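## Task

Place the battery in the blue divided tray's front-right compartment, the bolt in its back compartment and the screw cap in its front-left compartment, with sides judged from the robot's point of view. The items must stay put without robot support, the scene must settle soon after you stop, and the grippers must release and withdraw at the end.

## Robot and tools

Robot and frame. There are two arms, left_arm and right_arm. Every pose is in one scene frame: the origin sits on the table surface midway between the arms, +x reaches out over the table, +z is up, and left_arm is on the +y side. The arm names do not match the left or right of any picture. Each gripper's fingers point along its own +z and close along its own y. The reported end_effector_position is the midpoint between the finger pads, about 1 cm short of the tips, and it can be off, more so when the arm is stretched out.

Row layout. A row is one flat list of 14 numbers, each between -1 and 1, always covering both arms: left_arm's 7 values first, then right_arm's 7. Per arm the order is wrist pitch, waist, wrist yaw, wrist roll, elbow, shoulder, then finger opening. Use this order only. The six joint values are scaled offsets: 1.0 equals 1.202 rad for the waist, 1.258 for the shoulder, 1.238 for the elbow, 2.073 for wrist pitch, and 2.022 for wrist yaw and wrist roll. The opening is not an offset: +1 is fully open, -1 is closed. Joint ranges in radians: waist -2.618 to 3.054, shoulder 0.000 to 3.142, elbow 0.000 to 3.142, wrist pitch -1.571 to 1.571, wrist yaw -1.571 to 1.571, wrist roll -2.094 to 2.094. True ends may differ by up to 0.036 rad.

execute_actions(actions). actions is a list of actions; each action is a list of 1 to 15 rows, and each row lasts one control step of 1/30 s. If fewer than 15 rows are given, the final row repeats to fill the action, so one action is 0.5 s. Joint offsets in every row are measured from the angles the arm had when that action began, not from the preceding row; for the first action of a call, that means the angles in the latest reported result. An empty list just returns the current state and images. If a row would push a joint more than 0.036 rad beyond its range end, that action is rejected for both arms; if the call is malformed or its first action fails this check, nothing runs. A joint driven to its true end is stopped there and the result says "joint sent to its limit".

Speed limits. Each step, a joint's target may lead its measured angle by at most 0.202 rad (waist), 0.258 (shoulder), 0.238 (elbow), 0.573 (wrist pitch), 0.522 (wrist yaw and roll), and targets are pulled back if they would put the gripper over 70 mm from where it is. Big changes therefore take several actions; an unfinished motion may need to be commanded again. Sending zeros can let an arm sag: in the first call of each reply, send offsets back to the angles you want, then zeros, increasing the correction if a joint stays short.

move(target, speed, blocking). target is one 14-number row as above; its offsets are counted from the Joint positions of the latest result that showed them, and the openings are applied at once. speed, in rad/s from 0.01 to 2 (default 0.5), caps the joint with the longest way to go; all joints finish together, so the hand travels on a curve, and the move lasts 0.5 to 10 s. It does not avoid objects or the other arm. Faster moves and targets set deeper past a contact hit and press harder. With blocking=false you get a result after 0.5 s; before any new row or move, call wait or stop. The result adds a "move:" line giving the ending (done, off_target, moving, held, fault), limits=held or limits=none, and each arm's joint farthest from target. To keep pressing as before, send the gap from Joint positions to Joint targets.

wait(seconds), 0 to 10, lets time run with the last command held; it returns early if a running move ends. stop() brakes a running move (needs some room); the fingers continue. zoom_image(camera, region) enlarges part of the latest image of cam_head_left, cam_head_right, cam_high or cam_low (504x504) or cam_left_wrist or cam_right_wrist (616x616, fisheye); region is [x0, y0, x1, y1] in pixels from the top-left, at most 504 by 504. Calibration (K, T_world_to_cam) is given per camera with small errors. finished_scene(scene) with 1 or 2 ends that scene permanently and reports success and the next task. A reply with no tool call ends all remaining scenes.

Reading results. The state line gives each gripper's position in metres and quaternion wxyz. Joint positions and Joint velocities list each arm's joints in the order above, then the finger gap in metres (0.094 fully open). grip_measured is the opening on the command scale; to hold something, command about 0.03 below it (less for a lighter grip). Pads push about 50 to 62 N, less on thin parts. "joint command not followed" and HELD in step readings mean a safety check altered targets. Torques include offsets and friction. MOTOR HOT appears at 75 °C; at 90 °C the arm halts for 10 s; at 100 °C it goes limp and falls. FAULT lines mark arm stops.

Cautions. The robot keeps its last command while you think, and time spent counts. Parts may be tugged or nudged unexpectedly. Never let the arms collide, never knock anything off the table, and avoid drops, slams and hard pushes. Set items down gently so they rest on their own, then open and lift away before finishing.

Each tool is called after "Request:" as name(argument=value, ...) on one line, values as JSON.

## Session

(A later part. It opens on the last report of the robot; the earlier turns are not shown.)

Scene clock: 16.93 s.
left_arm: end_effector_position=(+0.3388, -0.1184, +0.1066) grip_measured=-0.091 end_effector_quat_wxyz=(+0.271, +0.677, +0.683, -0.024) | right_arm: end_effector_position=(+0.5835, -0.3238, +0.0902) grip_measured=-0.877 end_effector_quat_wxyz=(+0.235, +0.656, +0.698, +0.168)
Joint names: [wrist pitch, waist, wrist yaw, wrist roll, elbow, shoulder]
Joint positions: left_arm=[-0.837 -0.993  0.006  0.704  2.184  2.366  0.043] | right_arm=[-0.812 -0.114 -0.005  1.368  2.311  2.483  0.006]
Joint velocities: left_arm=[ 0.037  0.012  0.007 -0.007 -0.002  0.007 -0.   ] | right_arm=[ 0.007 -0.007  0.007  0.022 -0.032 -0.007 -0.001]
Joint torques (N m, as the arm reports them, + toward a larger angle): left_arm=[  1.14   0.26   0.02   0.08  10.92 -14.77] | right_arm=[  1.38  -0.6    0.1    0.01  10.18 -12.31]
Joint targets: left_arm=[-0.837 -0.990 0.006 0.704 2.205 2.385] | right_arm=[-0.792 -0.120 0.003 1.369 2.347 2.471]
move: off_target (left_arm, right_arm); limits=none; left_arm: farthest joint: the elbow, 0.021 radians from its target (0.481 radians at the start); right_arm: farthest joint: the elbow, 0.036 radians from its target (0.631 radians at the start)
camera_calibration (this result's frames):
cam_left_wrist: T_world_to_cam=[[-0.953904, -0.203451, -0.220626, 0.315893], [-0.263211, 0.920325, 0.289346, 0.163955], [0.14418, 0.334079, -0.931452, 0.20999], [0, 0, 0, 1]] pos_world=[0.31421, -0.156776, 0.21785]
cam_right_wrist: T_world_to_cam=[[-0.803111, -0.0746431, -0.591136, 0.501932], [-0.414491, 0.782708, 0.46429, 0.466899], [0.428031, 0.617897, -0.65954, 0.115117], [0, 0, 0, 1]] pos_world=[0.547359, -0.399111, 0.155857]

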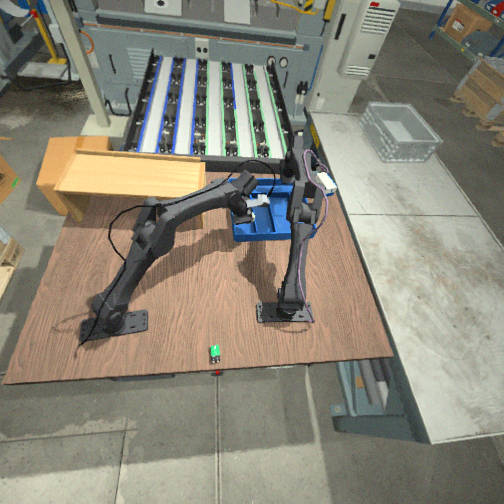

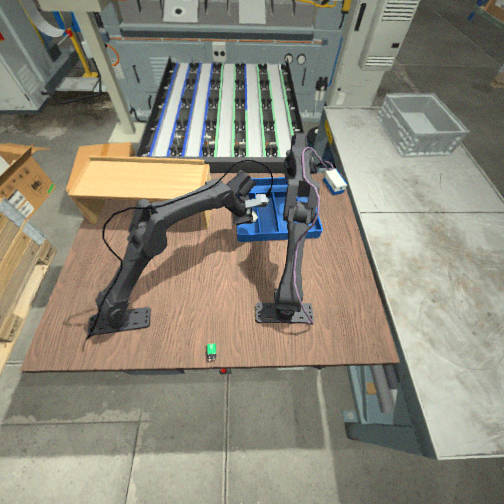

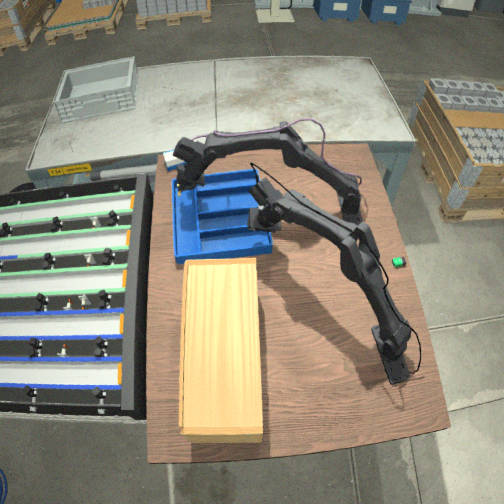

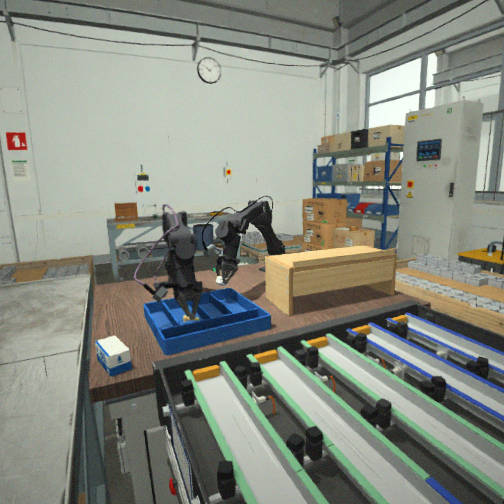

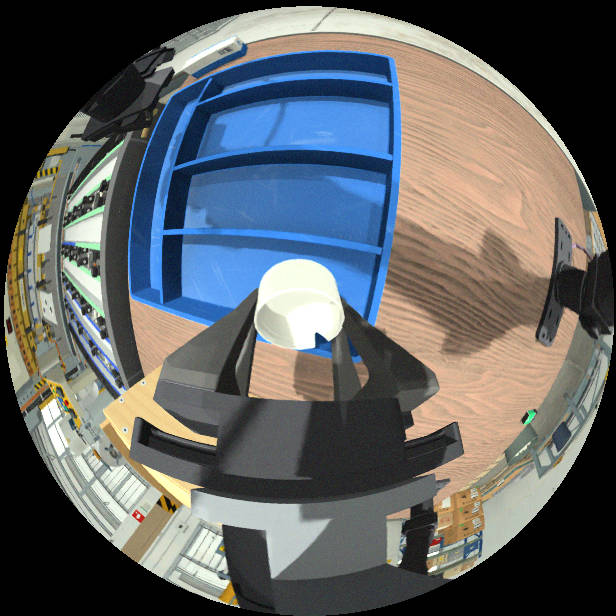

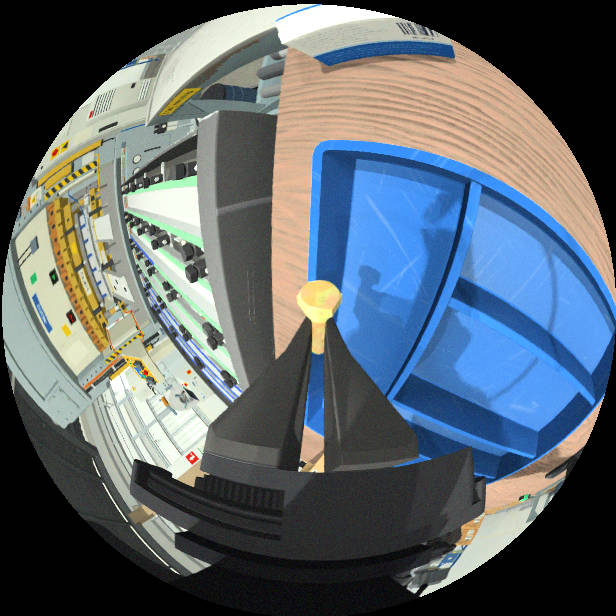

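Request:
move(target=[0, 0.002, 0, 0, 0.017, 0.1025, -0.12, 0.01, -0.004, 0.003, 0, 0.029, 0.087, -0.91], speed=0.15)

Scene clock: 18.80 s.
left_arm: end_effector_position=(+0.3361, -0.1154, +0.0429) grip_measured=-0.091 end_effector_quat_wxyz=(+0.219, +0.687, +0.693, -0.020) | right_arm: end_effector_position=(+0.5794, -0.3233, +0.0246) grip_measured=-0.877 end_effector_quat_wxyz=(+0.195, +0.665, +0.707, +0.140)
Joint names: [wrist pitch, waist, wrist yaw, wrist roll, elbow, shoulder]
Joint positions: left_arm=[-0.833 -0.993  0.006  0.704  2.184  2.479  0.043] | right_arm=[-0.804 -0.114 -0.005  1.369  2.317  2.599  0.006]
Joint velocities: left_arm=[-0.022 -0.007  0.081 -0.007  0.002 -0.007 -0.001] | right_arm=[-0.022  0.007  0.066 -0.066 -0.002  0.002  0.001]
Joint torques (N m, as the arm reports them, + toward a larger angle): left_arm=[  0.95   0.23   0.03   0.06  10.71 -15.84] | right_arm=[  1.11  -0.41   0.02   0.     9.6  -12.41]
Joint targets: left_arm=[-0.837 -0.990 0.006 0.704 2.205 2.495] | right_arm=[-0.792 -0.119 0.001 1.368 2.347 2.593]
move: off_target (left_arm, right_arm); limits=none; left_arm: farthest joint: the elbow, 0.021 radians from its target (0.021 radians at the start); right_arm: farthest joint: the elbow, 0.030 radians from its target (0.036 radians at the start)
camera_calibration (this result's frames):
cam_left_wrist: T_world_to_cam=[[-0.967727, -0.187522, -0.168345, 0.304203], [-0.239372, 0.892854, 0.381461, 0.163805], [0.0787751, 0.409447, -0.908927, 0.179732], [0, 0, 0, 1]] pos_world=[0.319438, -0.1628, 0.152089]
cam_right_wrist: T_world_to_cam=[[-0.858234, -0.0656324, -0.509044, 0.492801], [-0.364724, 0.775801, 0.514888, 0.46291], [0.361124, 0.627555, -0.689757, 0.115869], [0, 0, 0, 1]] pos_world=[0.54993, -0.399496, 0.0924321]

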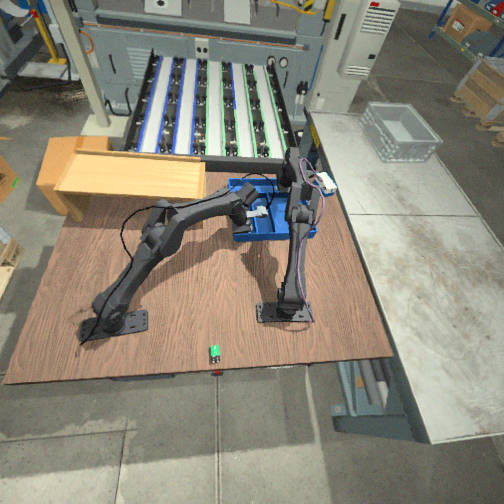

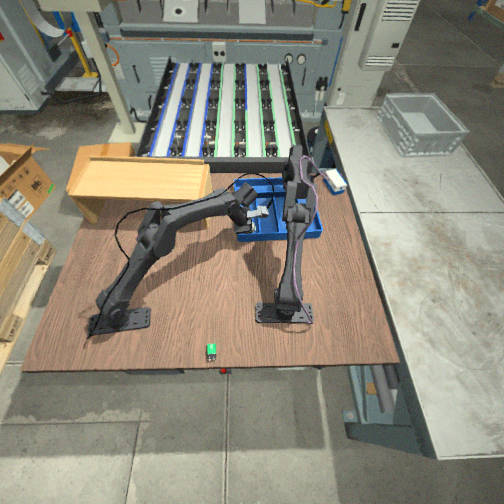

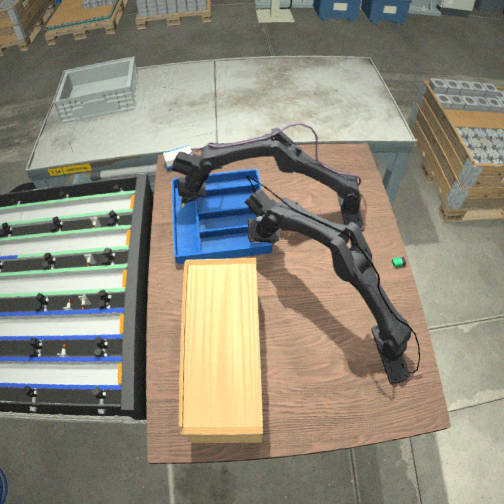

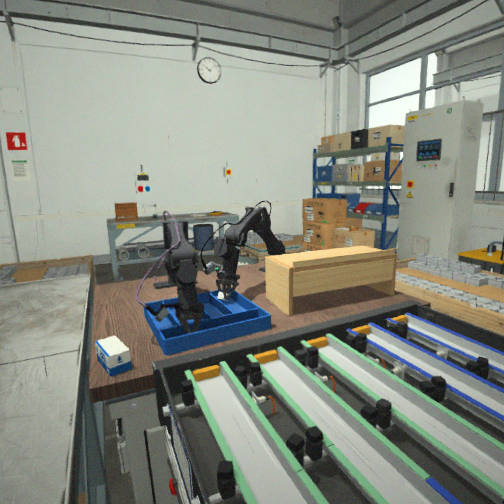

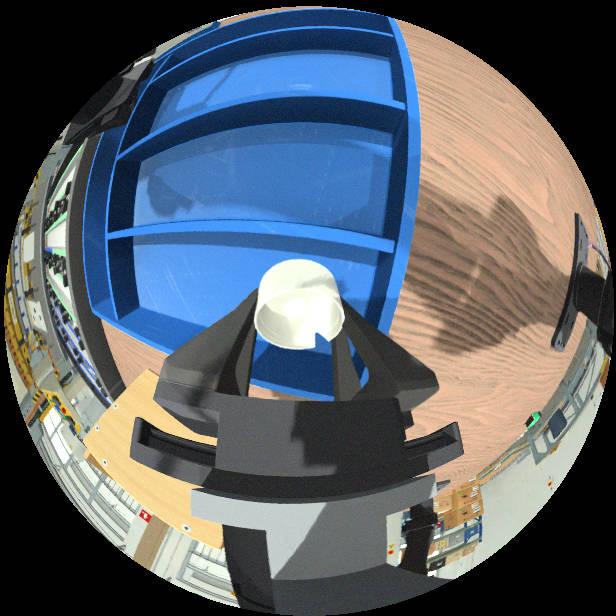

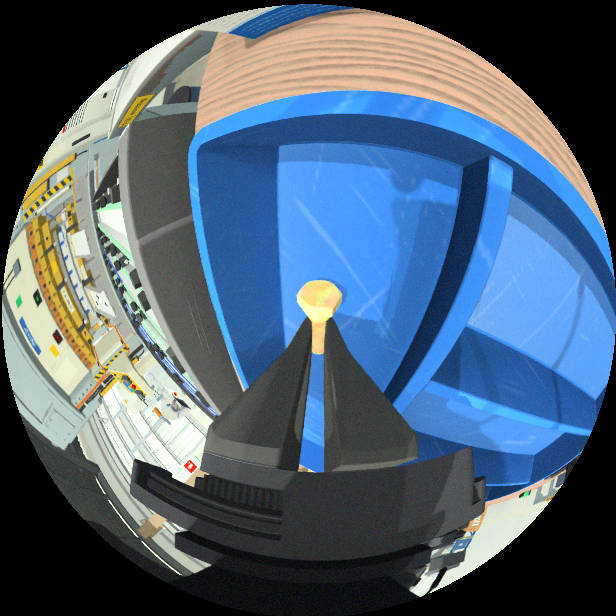

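Request:
execute_actions(actions=[[[-0.002, 0.002, 0, 0, 0.017, 0.018, -0.12, 0.006, -0.004, 0.003, 0, 0.024, -0.006, -0.75]],[[0, 0, 0, 0, 0, 0, 0.05, 0, 0, 0, 0, 0, 0, -0.6]],[[0, 0, 0, 0, 0, 0, 0.2, 0, 0, 0, 0, 0, 0, -0.6]]])

Scene clock: 20.63 s.
left_arm: end_effector_position=(+0.3378, -0.1168, +0.0439) grip_measured=+0.198 end_effector_quat_wxyz=(+0.224, +0.686, +0.692, -0.019) | right_arm: end_effector_position=(+0.5795, -0.3233, +0.0246) grip_measured=-0.603 end_effector_quat_wxyz=(+0.195, +0.665, +0.707, +0.140)
Joint names: [wrist pitch, waist, wrist yaw, wrist roll, elbow, shoulder]
Joint positions: left_arm=[-0.823 -0.993  0.004  0.704  2.184  2.479  0.056] | right_arm=[-0.803 -0.114 -0.005  1.369  2.317  2.599  0.019]
Joint velocities: left_arm=[-0.007  0.002 -0.022 -0.037 -0.002 -0.002 -0.   ] | right_arm=[ 0.022 -0.002 -0.051 -0.022  0.007  0.012 -0.   ]
Joint torques (N m, as the arm reports them, + toward a larger angle): left_arm=[  0.96  -0.14   0.08   0.09   8.79 -17.6 ] | right_arm=[  1.01  -0.02  -0.01   0.01   6.9  -11.99]
Joint targets: left_arm=[-0.829 -0.993 0.006 0.704 2.184 2.479] | right_arm=[-0.803 -0.114 -0.005 1.369 2.317 2.599]
Step readings (joint positions; steps 1 to 15: 1st action; 16 to 30: 2nd action; 31 to 45: 3rd action):
0: left_arm=[-0.833 -0.993 0.006 0.704 2.184 2.479] | right_arm=[-0.804 -0.114 -0.005 1.369 2.317 2.599]
1: left_arm=[-0.833 -0.993 0.006 0.704 2.184 2.479] | right_arm=[-0.804 -0.114 -0.005 1.369 2.317 2.599]
2: left_arm=[-0.833 -0.993 0.006 0.704 2.184 2.479] | right_arm=[-0.804 -0.114 -0.005 1.369 2.317 2.599]
4: left_arm=[-0.833 -0.993 0.006 0.704 2.184 2.479] | right_arm=[-0.803 -0.114 -0.005 1.369 2.317 2.599]
8: left_arm=[-0.833 -0.993 0.006 0.704 2.184 2.479] | right_arm=[-0.803 -0.114 -0.005 1.369 2.317 2.599]
15: left_arm=[-0.833 -0.993 0.006 0.704 2.184 2.479] | right_arm=[-0.803 -0.114 -0.005 1.369 2.317 2.599]
16: left_arm=[-0.833 -0.993 0.006 0.704 2.184 2.479] | right_arm=[-0.803 -0.114 -0.005 1.369 2.317 2.599]
17: left_arm=[-0.830 -0.993 0.006 0.704 2.184 2.479] | right_arm=[-0.803 -0.114 -0.005 1.369 2.317 2.599]
19: left_arm=[-0.829 -0.993 0.006 0.704 2.184 2.479] | right_arm=[-0.803 -0.114 -0.005 1.369 2.317 2.599]
23: left_arm=[-0.829 -0.993 0.006 0.704 2.184 2.479] | right_arm=[-0.803 -0.114 -0.005 1.369 2.317 2.599]
30: left_arm=[-0.829 -0.993 0.006 0.704 2.184 2.479] | right_arm=[-0.803 -0.114 -0.005 1.369 2.317 2.599]
31: left_arm=[-0.827 -0.993 0.004 0.704 2.184 2.479] | right_arm=[-0.803 -0.114 -0.005 1.369 2.317 2.599]
32: left_arm=[-0.824 -0.993 0.004 0.704 2.184 2.479] | right_arm=[-0.803 -0.114 -0.005 1.369 2.317 2.599]
34: left_arm=[-0.823 -0.993 0.004 0.704 2.184 2.479] | right_arm=[-0.803 -0.114 -0.005 1.369 2.317 2.599]
38: left_arm=[-0.823 -0.993 0.004 0.704 2.184 2.479] | right_arm=[-0.803 -0.114 -0.005 1.369 2.317 2.599]
45: Joint positions above
camera_calibration (this result's frames):
cam_left_wrist: T_world_to_cam=[[-0.96632, -0.189012, -0.174643, 0.305347], [-0.242704, 0.894993, 0.374275, 0.166745], [0.0855617, 0.404056, -0.910724, 0.178259], [0, 0, 0, 1]] pos_world=[0.32028, -0.163548, 0.153263]
cam_right_wrist: T_world_to_cam=[[-0.858042, -0.0656598, -0.509365, 0.492781], [-0.364918, 0.775829, 0.514708, 0.463053], [0.361384, 0.627518, -0.689654, 0.115711], [0, 0, 0, 1]] pos_world=[0.549987, -0.399504, 0.0924692]

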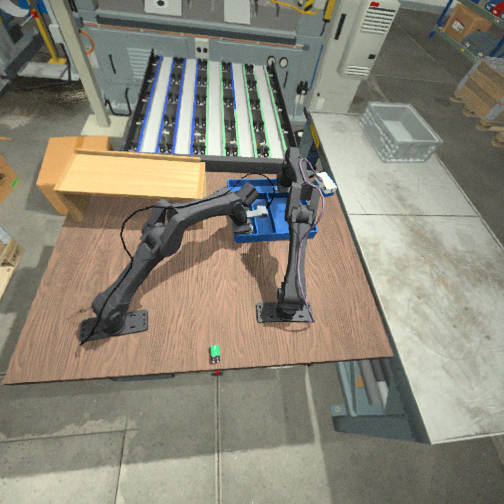

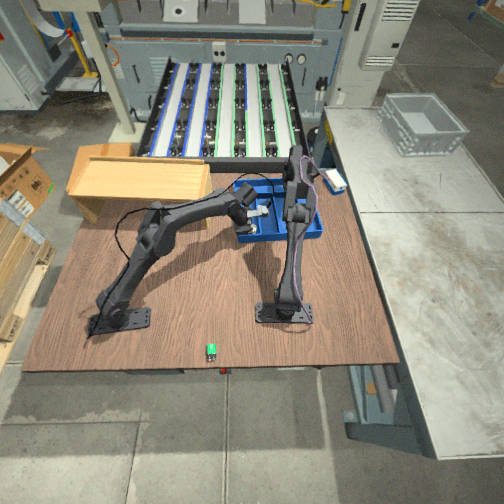

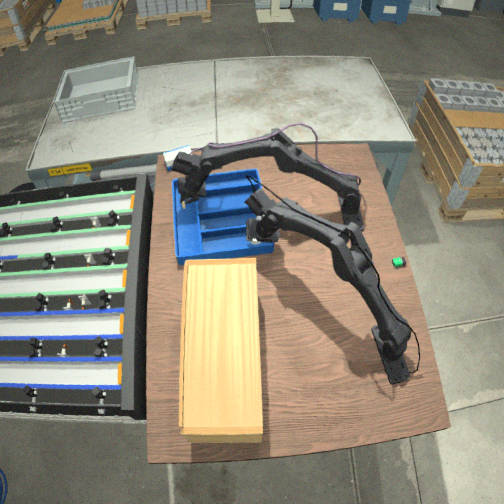

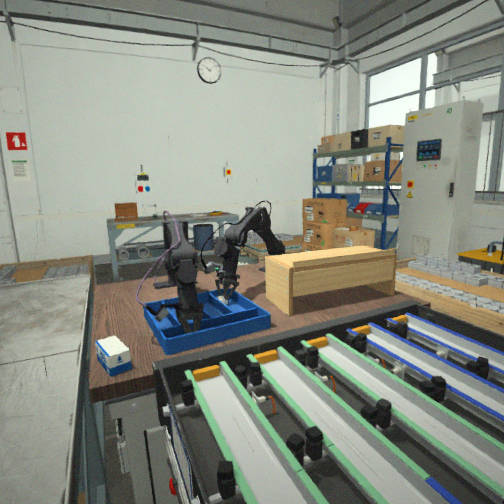

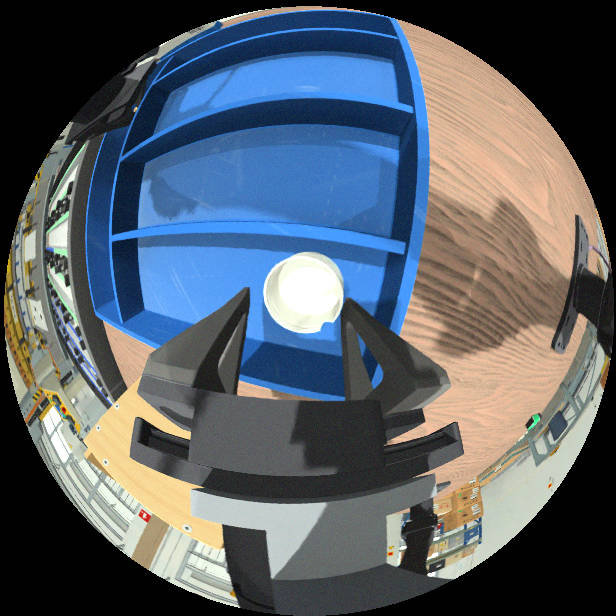

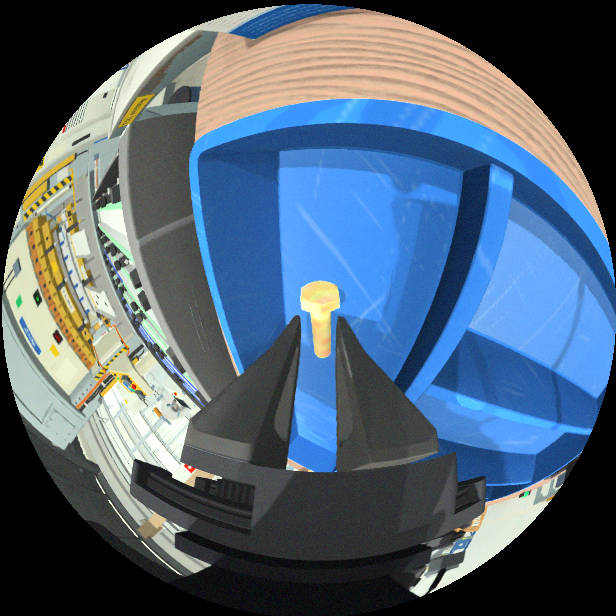

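Request:
move(target=[0, 0, 0, 0, 0.02, -0.085, 0.2, 0, 0, 0, 0, 0.025, -0.085, -0.6], speed=0.3)

Scene clock: 21.80 s.
left_arm: end_effector_position=(+0.3440, -0.1239, +0.1092) grip_measured=+0.199 end_effector_quat_wxyz=(+0.285, +0.675, +0.681, -0.024) | right_arm: end_effector_position=(+0.5850, -0.3241, +0.0755) grip_measured=-0.603 end_effector_quat_wxyz=(+0.228, +0.658, +0.699, +0.164)
Joint names: [wrist pitch, waist, wrist yaw, wrist roll, elbow, shoulder]
Joint positions: left_arm=[-0.813 -0.993  0.004  0.704  2.198  2.376  0.056] | right_arm=[-0.805 -0.114 -0.005  1.369  2.317  2.513  0.019]
Joint velocities: left_arm=[ 0.037 -0.012 -0.007 -0.051 -0.002 -0.007 -0.001] | right_arm=[ 0.007  0.032  0.051 -0.007 -0.002 -0.002 -0.001]
Joint torques (N m, as the arm reports them, + toward a larger angle): left_arm=[  1.17   0.01   0.04   0.02  10.24 -17.16] | right_arm=[  1.17  -0.02  -0.01   0.01   9.7  -13.11]
Joint targets: left_arm=[-0.823 -0.993 0.004 0.704 2.209 2.372] | right_arm=[-0.803 -0.114 -0.005 1.369 2.348 2.492]
move: off_target (right_arm); limits=none; left_arm: farthest joint: the elbow, 0.011 radians from its target (0.024 radians at the start); right_arm: farthest joint: the elbow, 0.031 radians from its target (0.031 radians at the start)
camera_calibration (this result's frames):
cam_left_wrist: T_world_to_cam=[[-0.949345, -0.208573, -0.235034, 0.319693], [-0.269239, 0.925571, 0.266137, 0.174855], [0.162032, 0.315936, -0.934842, 0.205509], [0, 0, 0, 1]] pos_world=[0.317278, -0.160089, 0.220722]
cam_right_wrist: T_world_to_cam=[[-0.812846, -0.0721183, -0.577997, 0.499979], [-0.405989, 0.781698, 0.473415, 0.468551], [0.417677, 0.619474, -0.664679, 0.111847], [0, 0, 0, 1]] pos_world=[0.549917, -0.399494, 0.14151]

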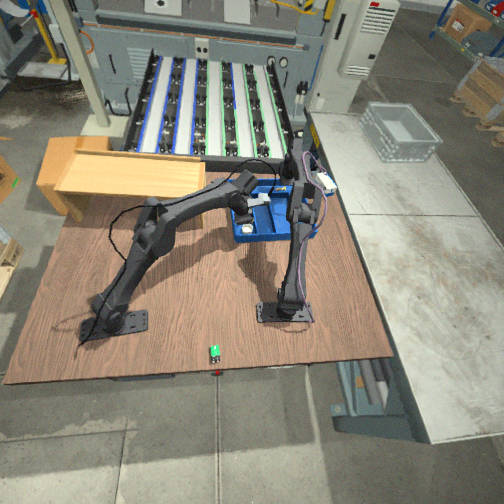

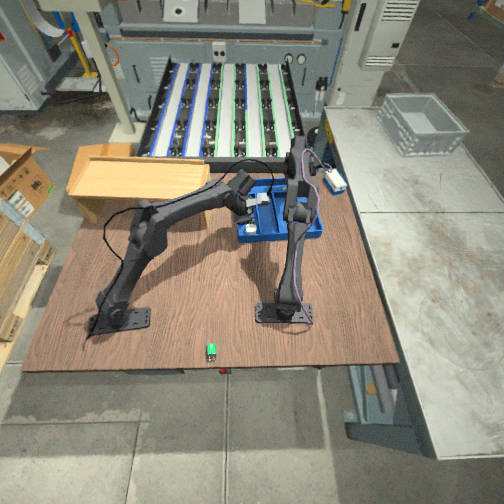

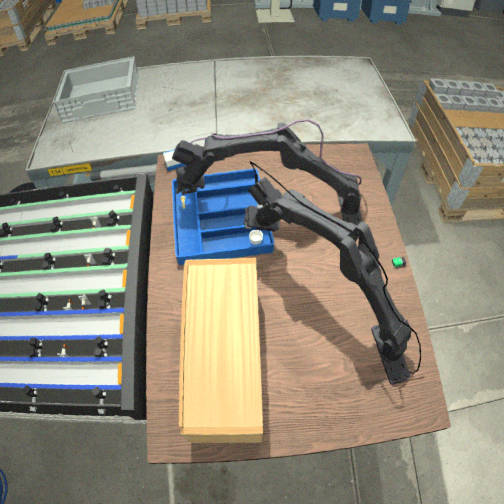

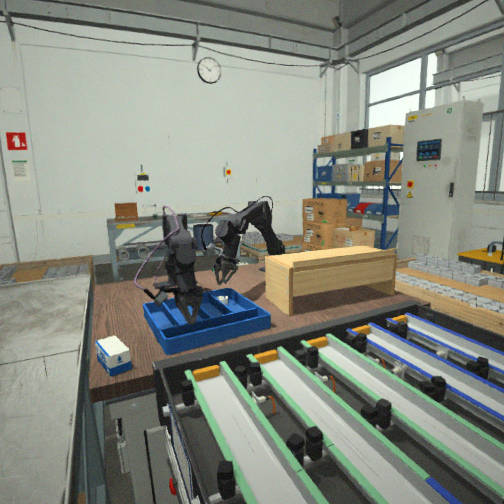

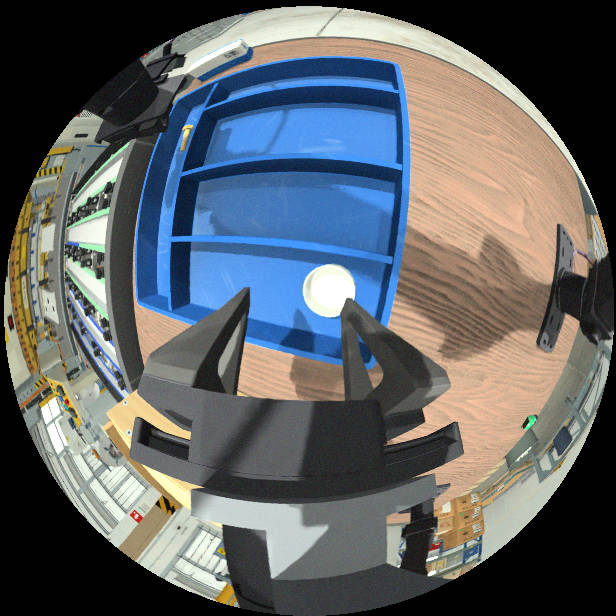

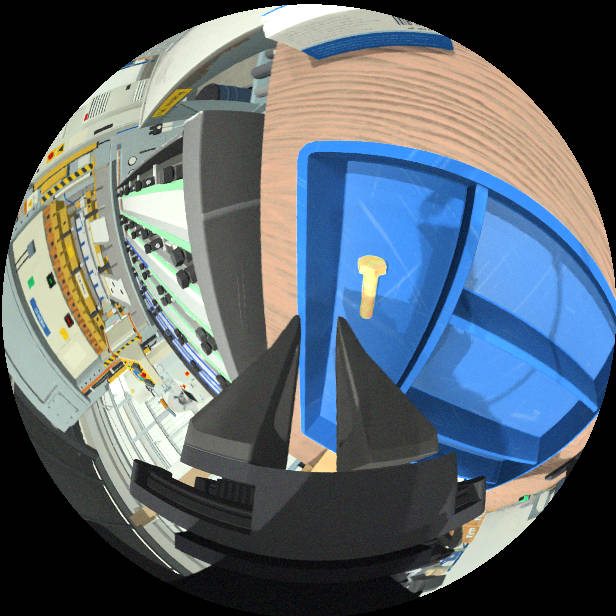

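Request:
move(target=[-0.09, 0, 0, 0, -0.79, -0.776, 1, -0.189, 0.3, 0.002, -1.0, -0.885, -0.742, 1], speed=1.0)

Scene clock: 25.70 s.
left_arm: end_effector_position=(+0.1681, +0.0787, +0.1651) grip_measured=+1.000 end_effector_quat_wxyz=(+0.200, +0.689, +0.696, -0.017) | right_arm: end_effector_position=(+0.2445, -0.1780, +0.0991) grip_measured=+1.000 end_effector_quat_wxyz=(+0.001, -0.416, +0.910, +0.002)
Joint names: [wrist pitch, waist, wrist yaw, wrist roll, elbow, shoulder]
Joint positions: left_arm=[-0.982 -0.993  0.004  0.704  1.236  1.42   0.094] | right_arm=[-1.191  0.238 -0.005 -0.647  1.229  1.608  0.094]
Joint velocities: left_arm=[ 0.022 -0.012 -0.022  0.051 -0.012  0.002  0.   ] | right_arm=[-0.007 -0.012  0.066 -0.066 -0.012 -0.007  0.   ]
Joint torques (N m, as the arm reports them, + toward a larger angle): left_arm=[ 0.8   0.   -0.01  0.02  7.29 -8.37] | right_arm=[ 0.1   0.68  0.03 -0.02  5.4  -6.63]
Joint targets: left_arm=[-1.000 -0.993 0.004 0.704 1.219 1.400] | right_arm=[-1.197 0.246 -0.000 -0.653 1.221 1.580]
move: off_target (right_arm); limits=none; left_arm: farthest joint: the shoulder, 0.020 radians from its target (0.976 radians at the start); right_arm: farthest joint: the shoulder, 0.028 radians from its target (0.934 radians at the start)
camera_calibration (this result's frames):
cam_left_wrist: T_world_to_cam=[[-0.971561, -0.182973, -0.150299, 0.195909], [-0.229974, 0.880325, 0.414897, -0.102463], [0.0563972, 0.437663, -0.897369, 0.22422], [0, 0, 0, 1]] pos_world=[0.154129, 0.0279136, 0.273165]
cam_right_wrist: T_world_to_cam=[[0.745989, -0.66315, -0.0610845, -0.290213], [-0.462452, -0.581846, 0.669024, -0.0433256], [-0.479205, -0.470836, -0.740726, 0.212056], [0, 0, 0, 1]] pos_world=[0.298078, -0.11782, 0.168334]

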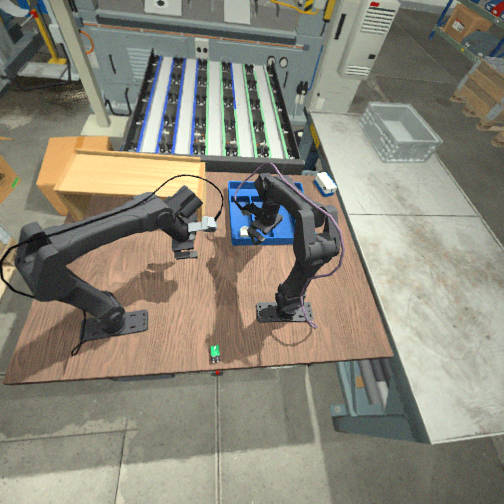

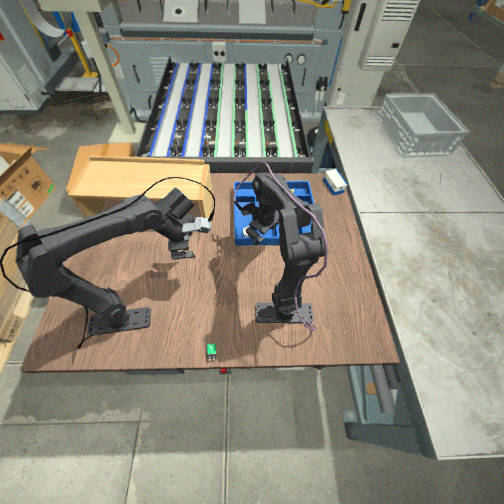

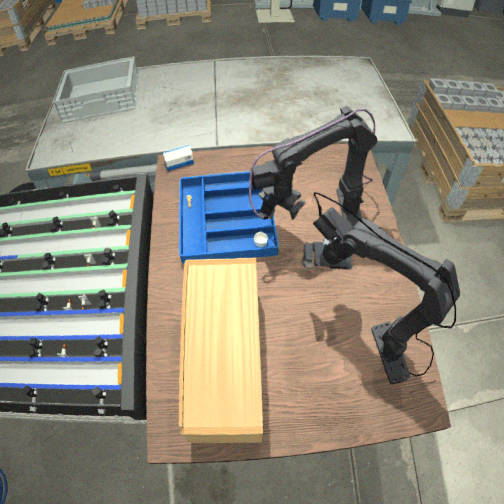

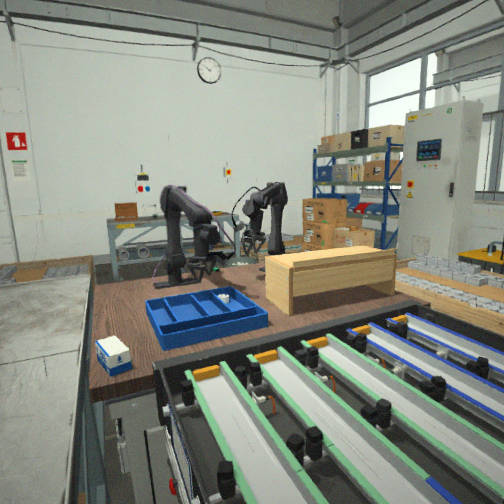

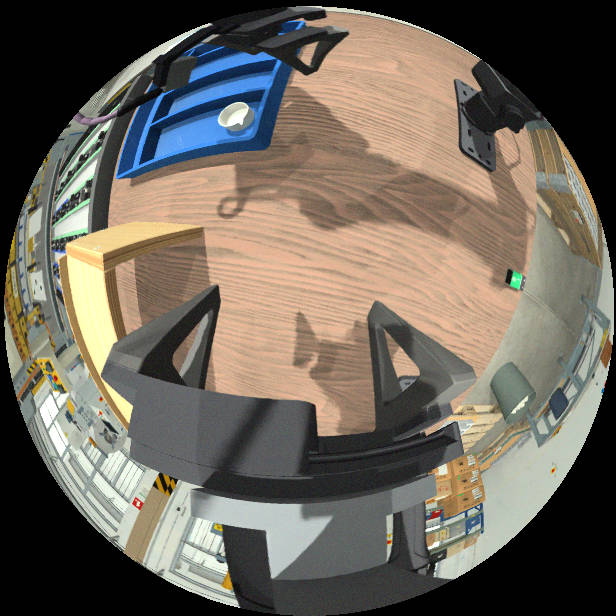

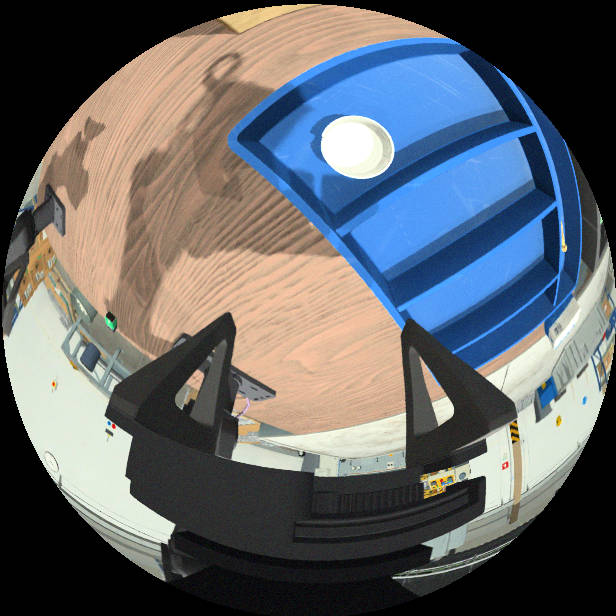

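Request:
move(target=[-0.008, 0.85, 0, 0, 0, -0.015, 1, 0, 1.0, 0.002, -0.233, -0.005, -0.022, 1], speed=1.0)

Request:
move(target=[0, 0, 0, 0, 0, 0, 1, 0, 0.515, 0.002, 0, 0, 0, 1], speed=0.8)

Scene clock: 27.97 s.
left_arm: end_effector_position=(+0.2772, +0.3813, +0.1651) grip_measured=+1.000 end_effector_quat_wxyz=(+0.183, +0.263, +0.944, +0.083) | right_arm: end_effector_position=(+0.0160, +0.0378, +0.0991) grip_measured=+1.000 end_effector_quat_wxyz=(-0.001, +0.952, -0.305, +0.002)
Joint names: [wrist pitch, waist, wrist yaw, wrist roll, elbow, shoulder]
Joint positions: left_arm=[-0.982  0.025  0.003  0.704  1.236  1.42   0.094] | right_arm=[-1.191  1.438  0.004 -1.112  1.229  1.608  0.094]
Joint velocities: left_arm=[ 0.051 -0.002  0.007  0.007 -0.007 -0.007  0.   ] | right_arm=[-0.066  0.002 -0.066 -0.022 -0.007  0.027  0.   ]
Joint torques (N m, as the arm reports them, + toward a larger angle): left_arm=[ 0.77  0.33  0.04  0.04  8.74 -8.34] | right_arm=[ 0.16  0.2  -0.04 -0.04  5.56 -6.54]
Joint targets: left_arm=[-0.999 0.029 0.004 0.704 1.236 1.401] | right_arm=[-1.191 1.440 -0.001 -1.118 1.223 1.580]
move: off_target (right_arm); limits=none; left_arm: farthest joint: the shoulder, 0.019 radians from its target (0.019 radians at the start); right_arm: farthest joint: the shoulder, 0.028 radians from its target (0.028 radians at the start)
camera_calibration (this result's frames):
cam_left_wrist: T_world_to_cam=[[-0.353881, -0.922989, -0.151198, 0.468292], [-0.870053, 0.26555, 0.415321, 0.0680318], [-0.343186, 0.278524, -0.897022, 0.257037], [0, 0, 0, 1]] pos_world=[0.313122, 0.342571, 0.273118]
cam_right_wrist: T_world_to_cam=[[0.59103, 0.804743, -0.0554295, -0.0301213], [0.616872, -0.406635, 0.673882, -0.0478135], [0.519762, -0.432478, -0.736756, 0.186323], [0, 0, 0, 1]] pos_world=[-0.0495465, 0.085378, 0.167826]

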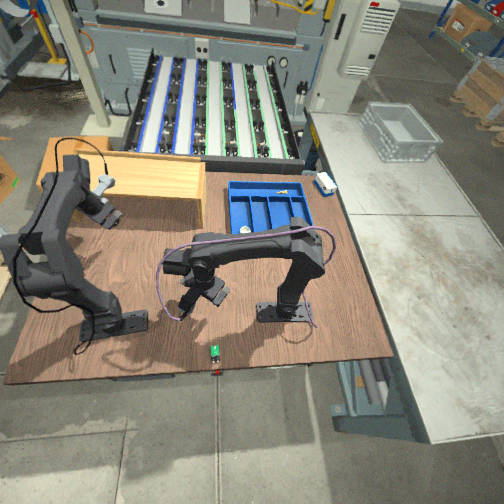

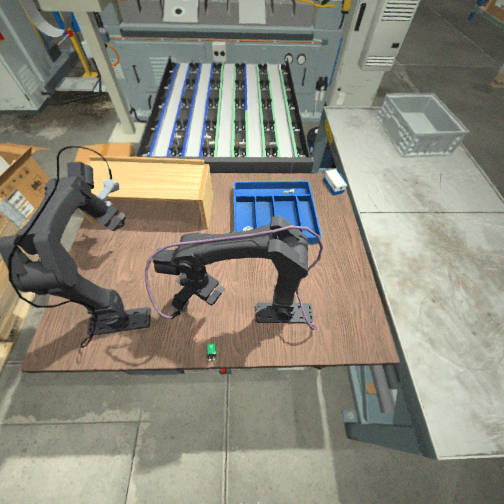

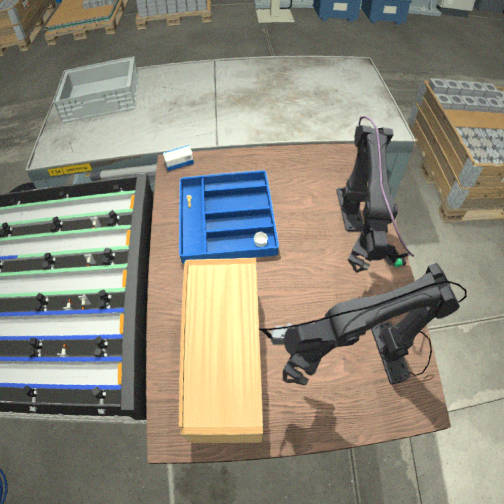

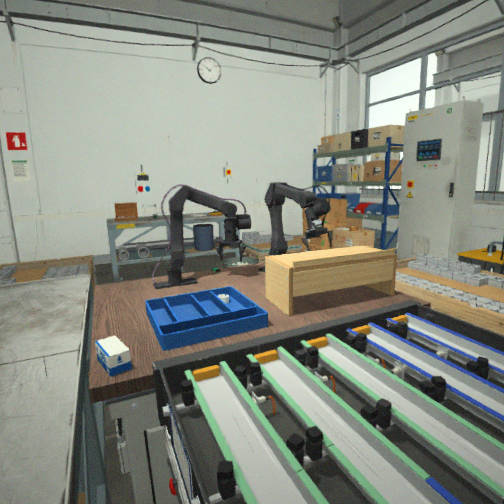

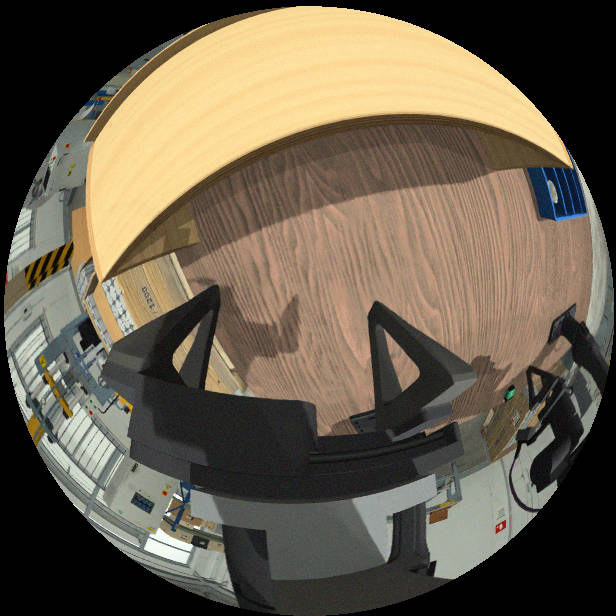

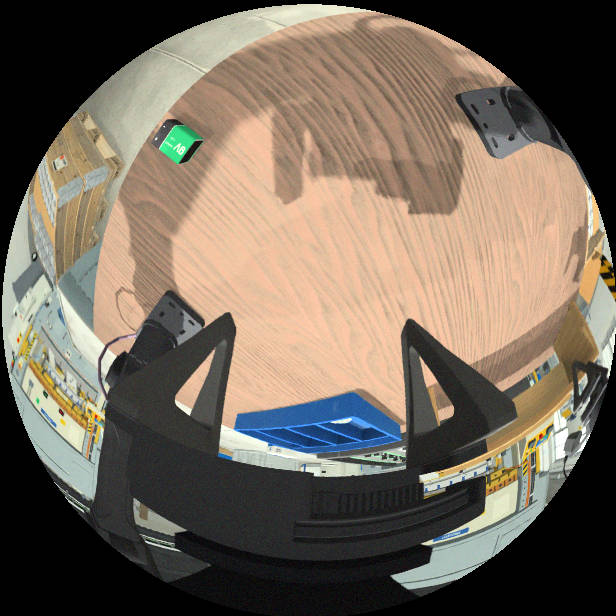

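Scene clock: 29.20 s.
left_arm: end_effector_position=(+0.2772, +0.3813, +0.1651) grip_measured=+1.000 end_effector_quat_wxyz=(+0.183, +0.263, +0.944, +0.083) | right_arm: end_effector_position=(-0.1505, +0.0133, +0.0991) grip_measured=+1.000 end_effector_quat_wxyz=(-0.003, +1.000, -0.002, +0.005)
Joint names: [wrist pitch, waist, wrist yaw, wrist roll, elbow, shoulder]
Joint positions: left_arm=[-0.982  0.025  0.003  0.704  1.236  1.42   0.094] | right_arm=[-1.191  2.053  0.011 -1.112  1.229  1.608  0.094]
Joint velocities: left_arm=[-0.037 -0.007 -0.007  0.022  0.007 -0.027  0.   ] | right_arm=[ 0.007 -0.007 -0.051  0.022 -0.012 -0.007  0.   ]
Joint torques (N m, as the arm reports them, + toward a larger angle): left_arm=[ 0.9   0.09  0.03  0.03  8.72 -6.41] | right_arm=[ 0.19  0.4  -0.03  0.01  6.11 -4.77]
Joint targets: left_arm=[-0.982 0.025 0.003 0.704 1.236 1.420] | right_arm=[-1.191 2.056 0.008 -1.112 1.229 1.608]
move: done; limits=none; left_arm: farthest joint: the waist, 0.000 radians from its target (0.000 radians at the start); right_arm: farthest joint: the waist, 0.004 radians from its target (0.619 radians at the start)
camera_calibration (this result's frames):
cam_left_wrist: T_world_to_cam=[[-0.353881, -0.922989, -0.151198, 0.468292], [-0.870053, 0.26555, 0.415321, 0.0680318], [-0.343186, 0.278524, -0.897022, 0.257037], [0, 0, 0, 1]] pos_world=[0.313122, 0.342571, 0.273118]
cam_right_wrist: T_world_to_cam=[[0.0180705, 0.998468, -0.0523075, -0.00114133], [0.734268, 0.0222559, 0.678495, 0.0564306], [0.678619, -0.0506685, -0.73274, 0.280705], [0, 0, 0, 1]] pos_world=[-0.231907, 0.0141066, 0.167337]

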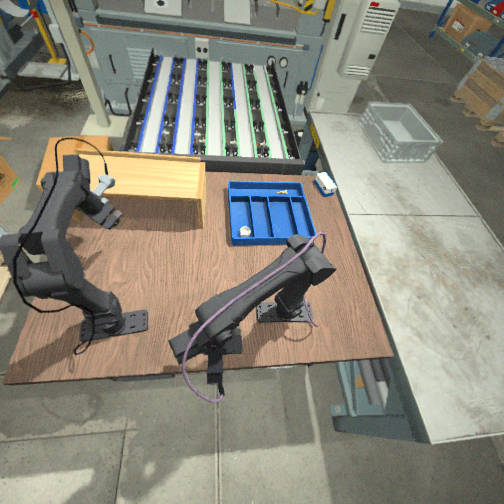

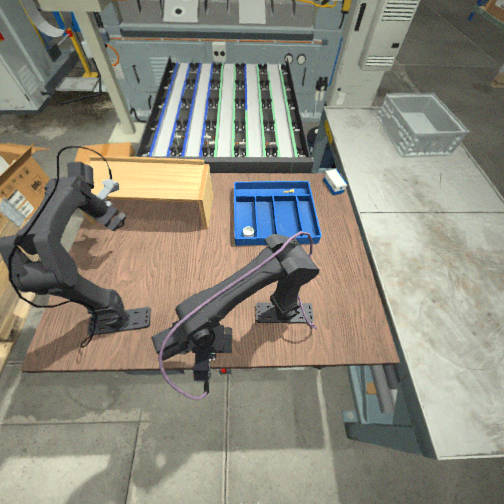

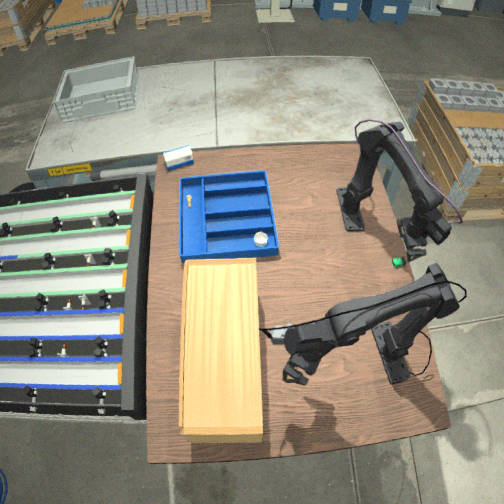

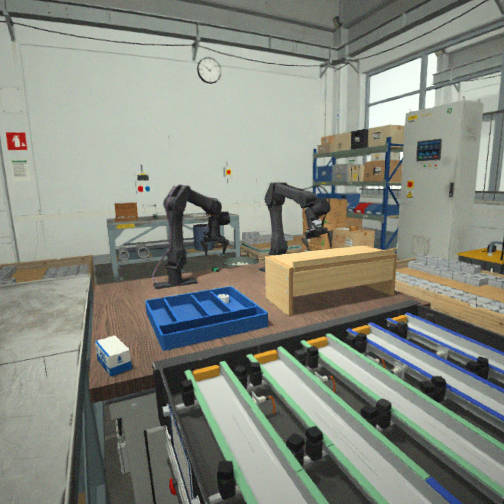

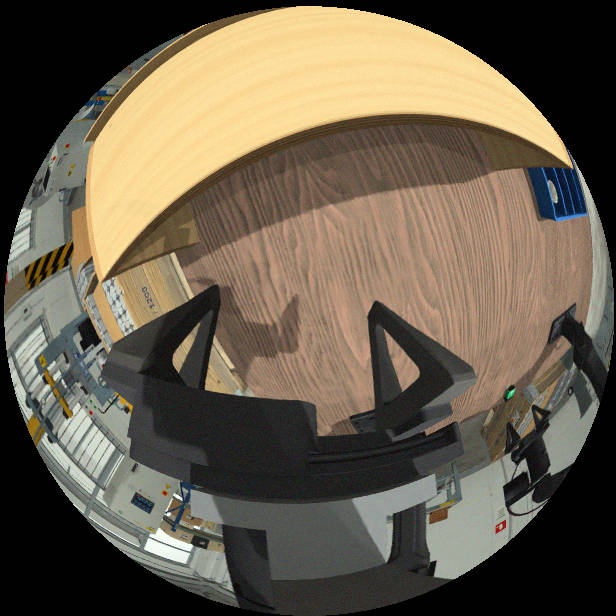

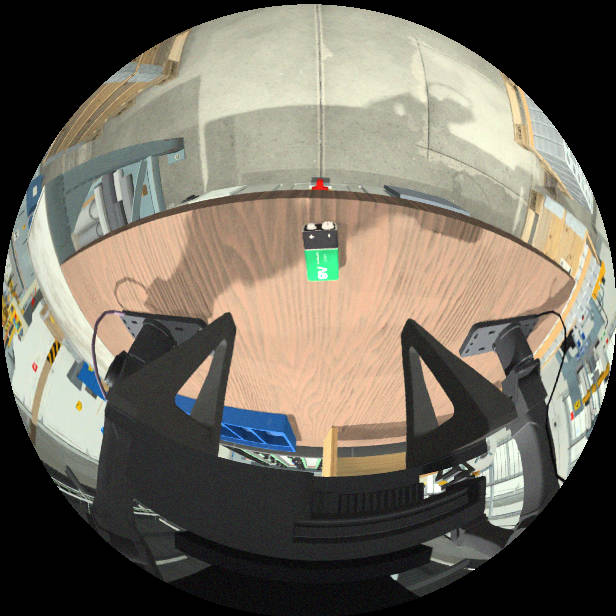

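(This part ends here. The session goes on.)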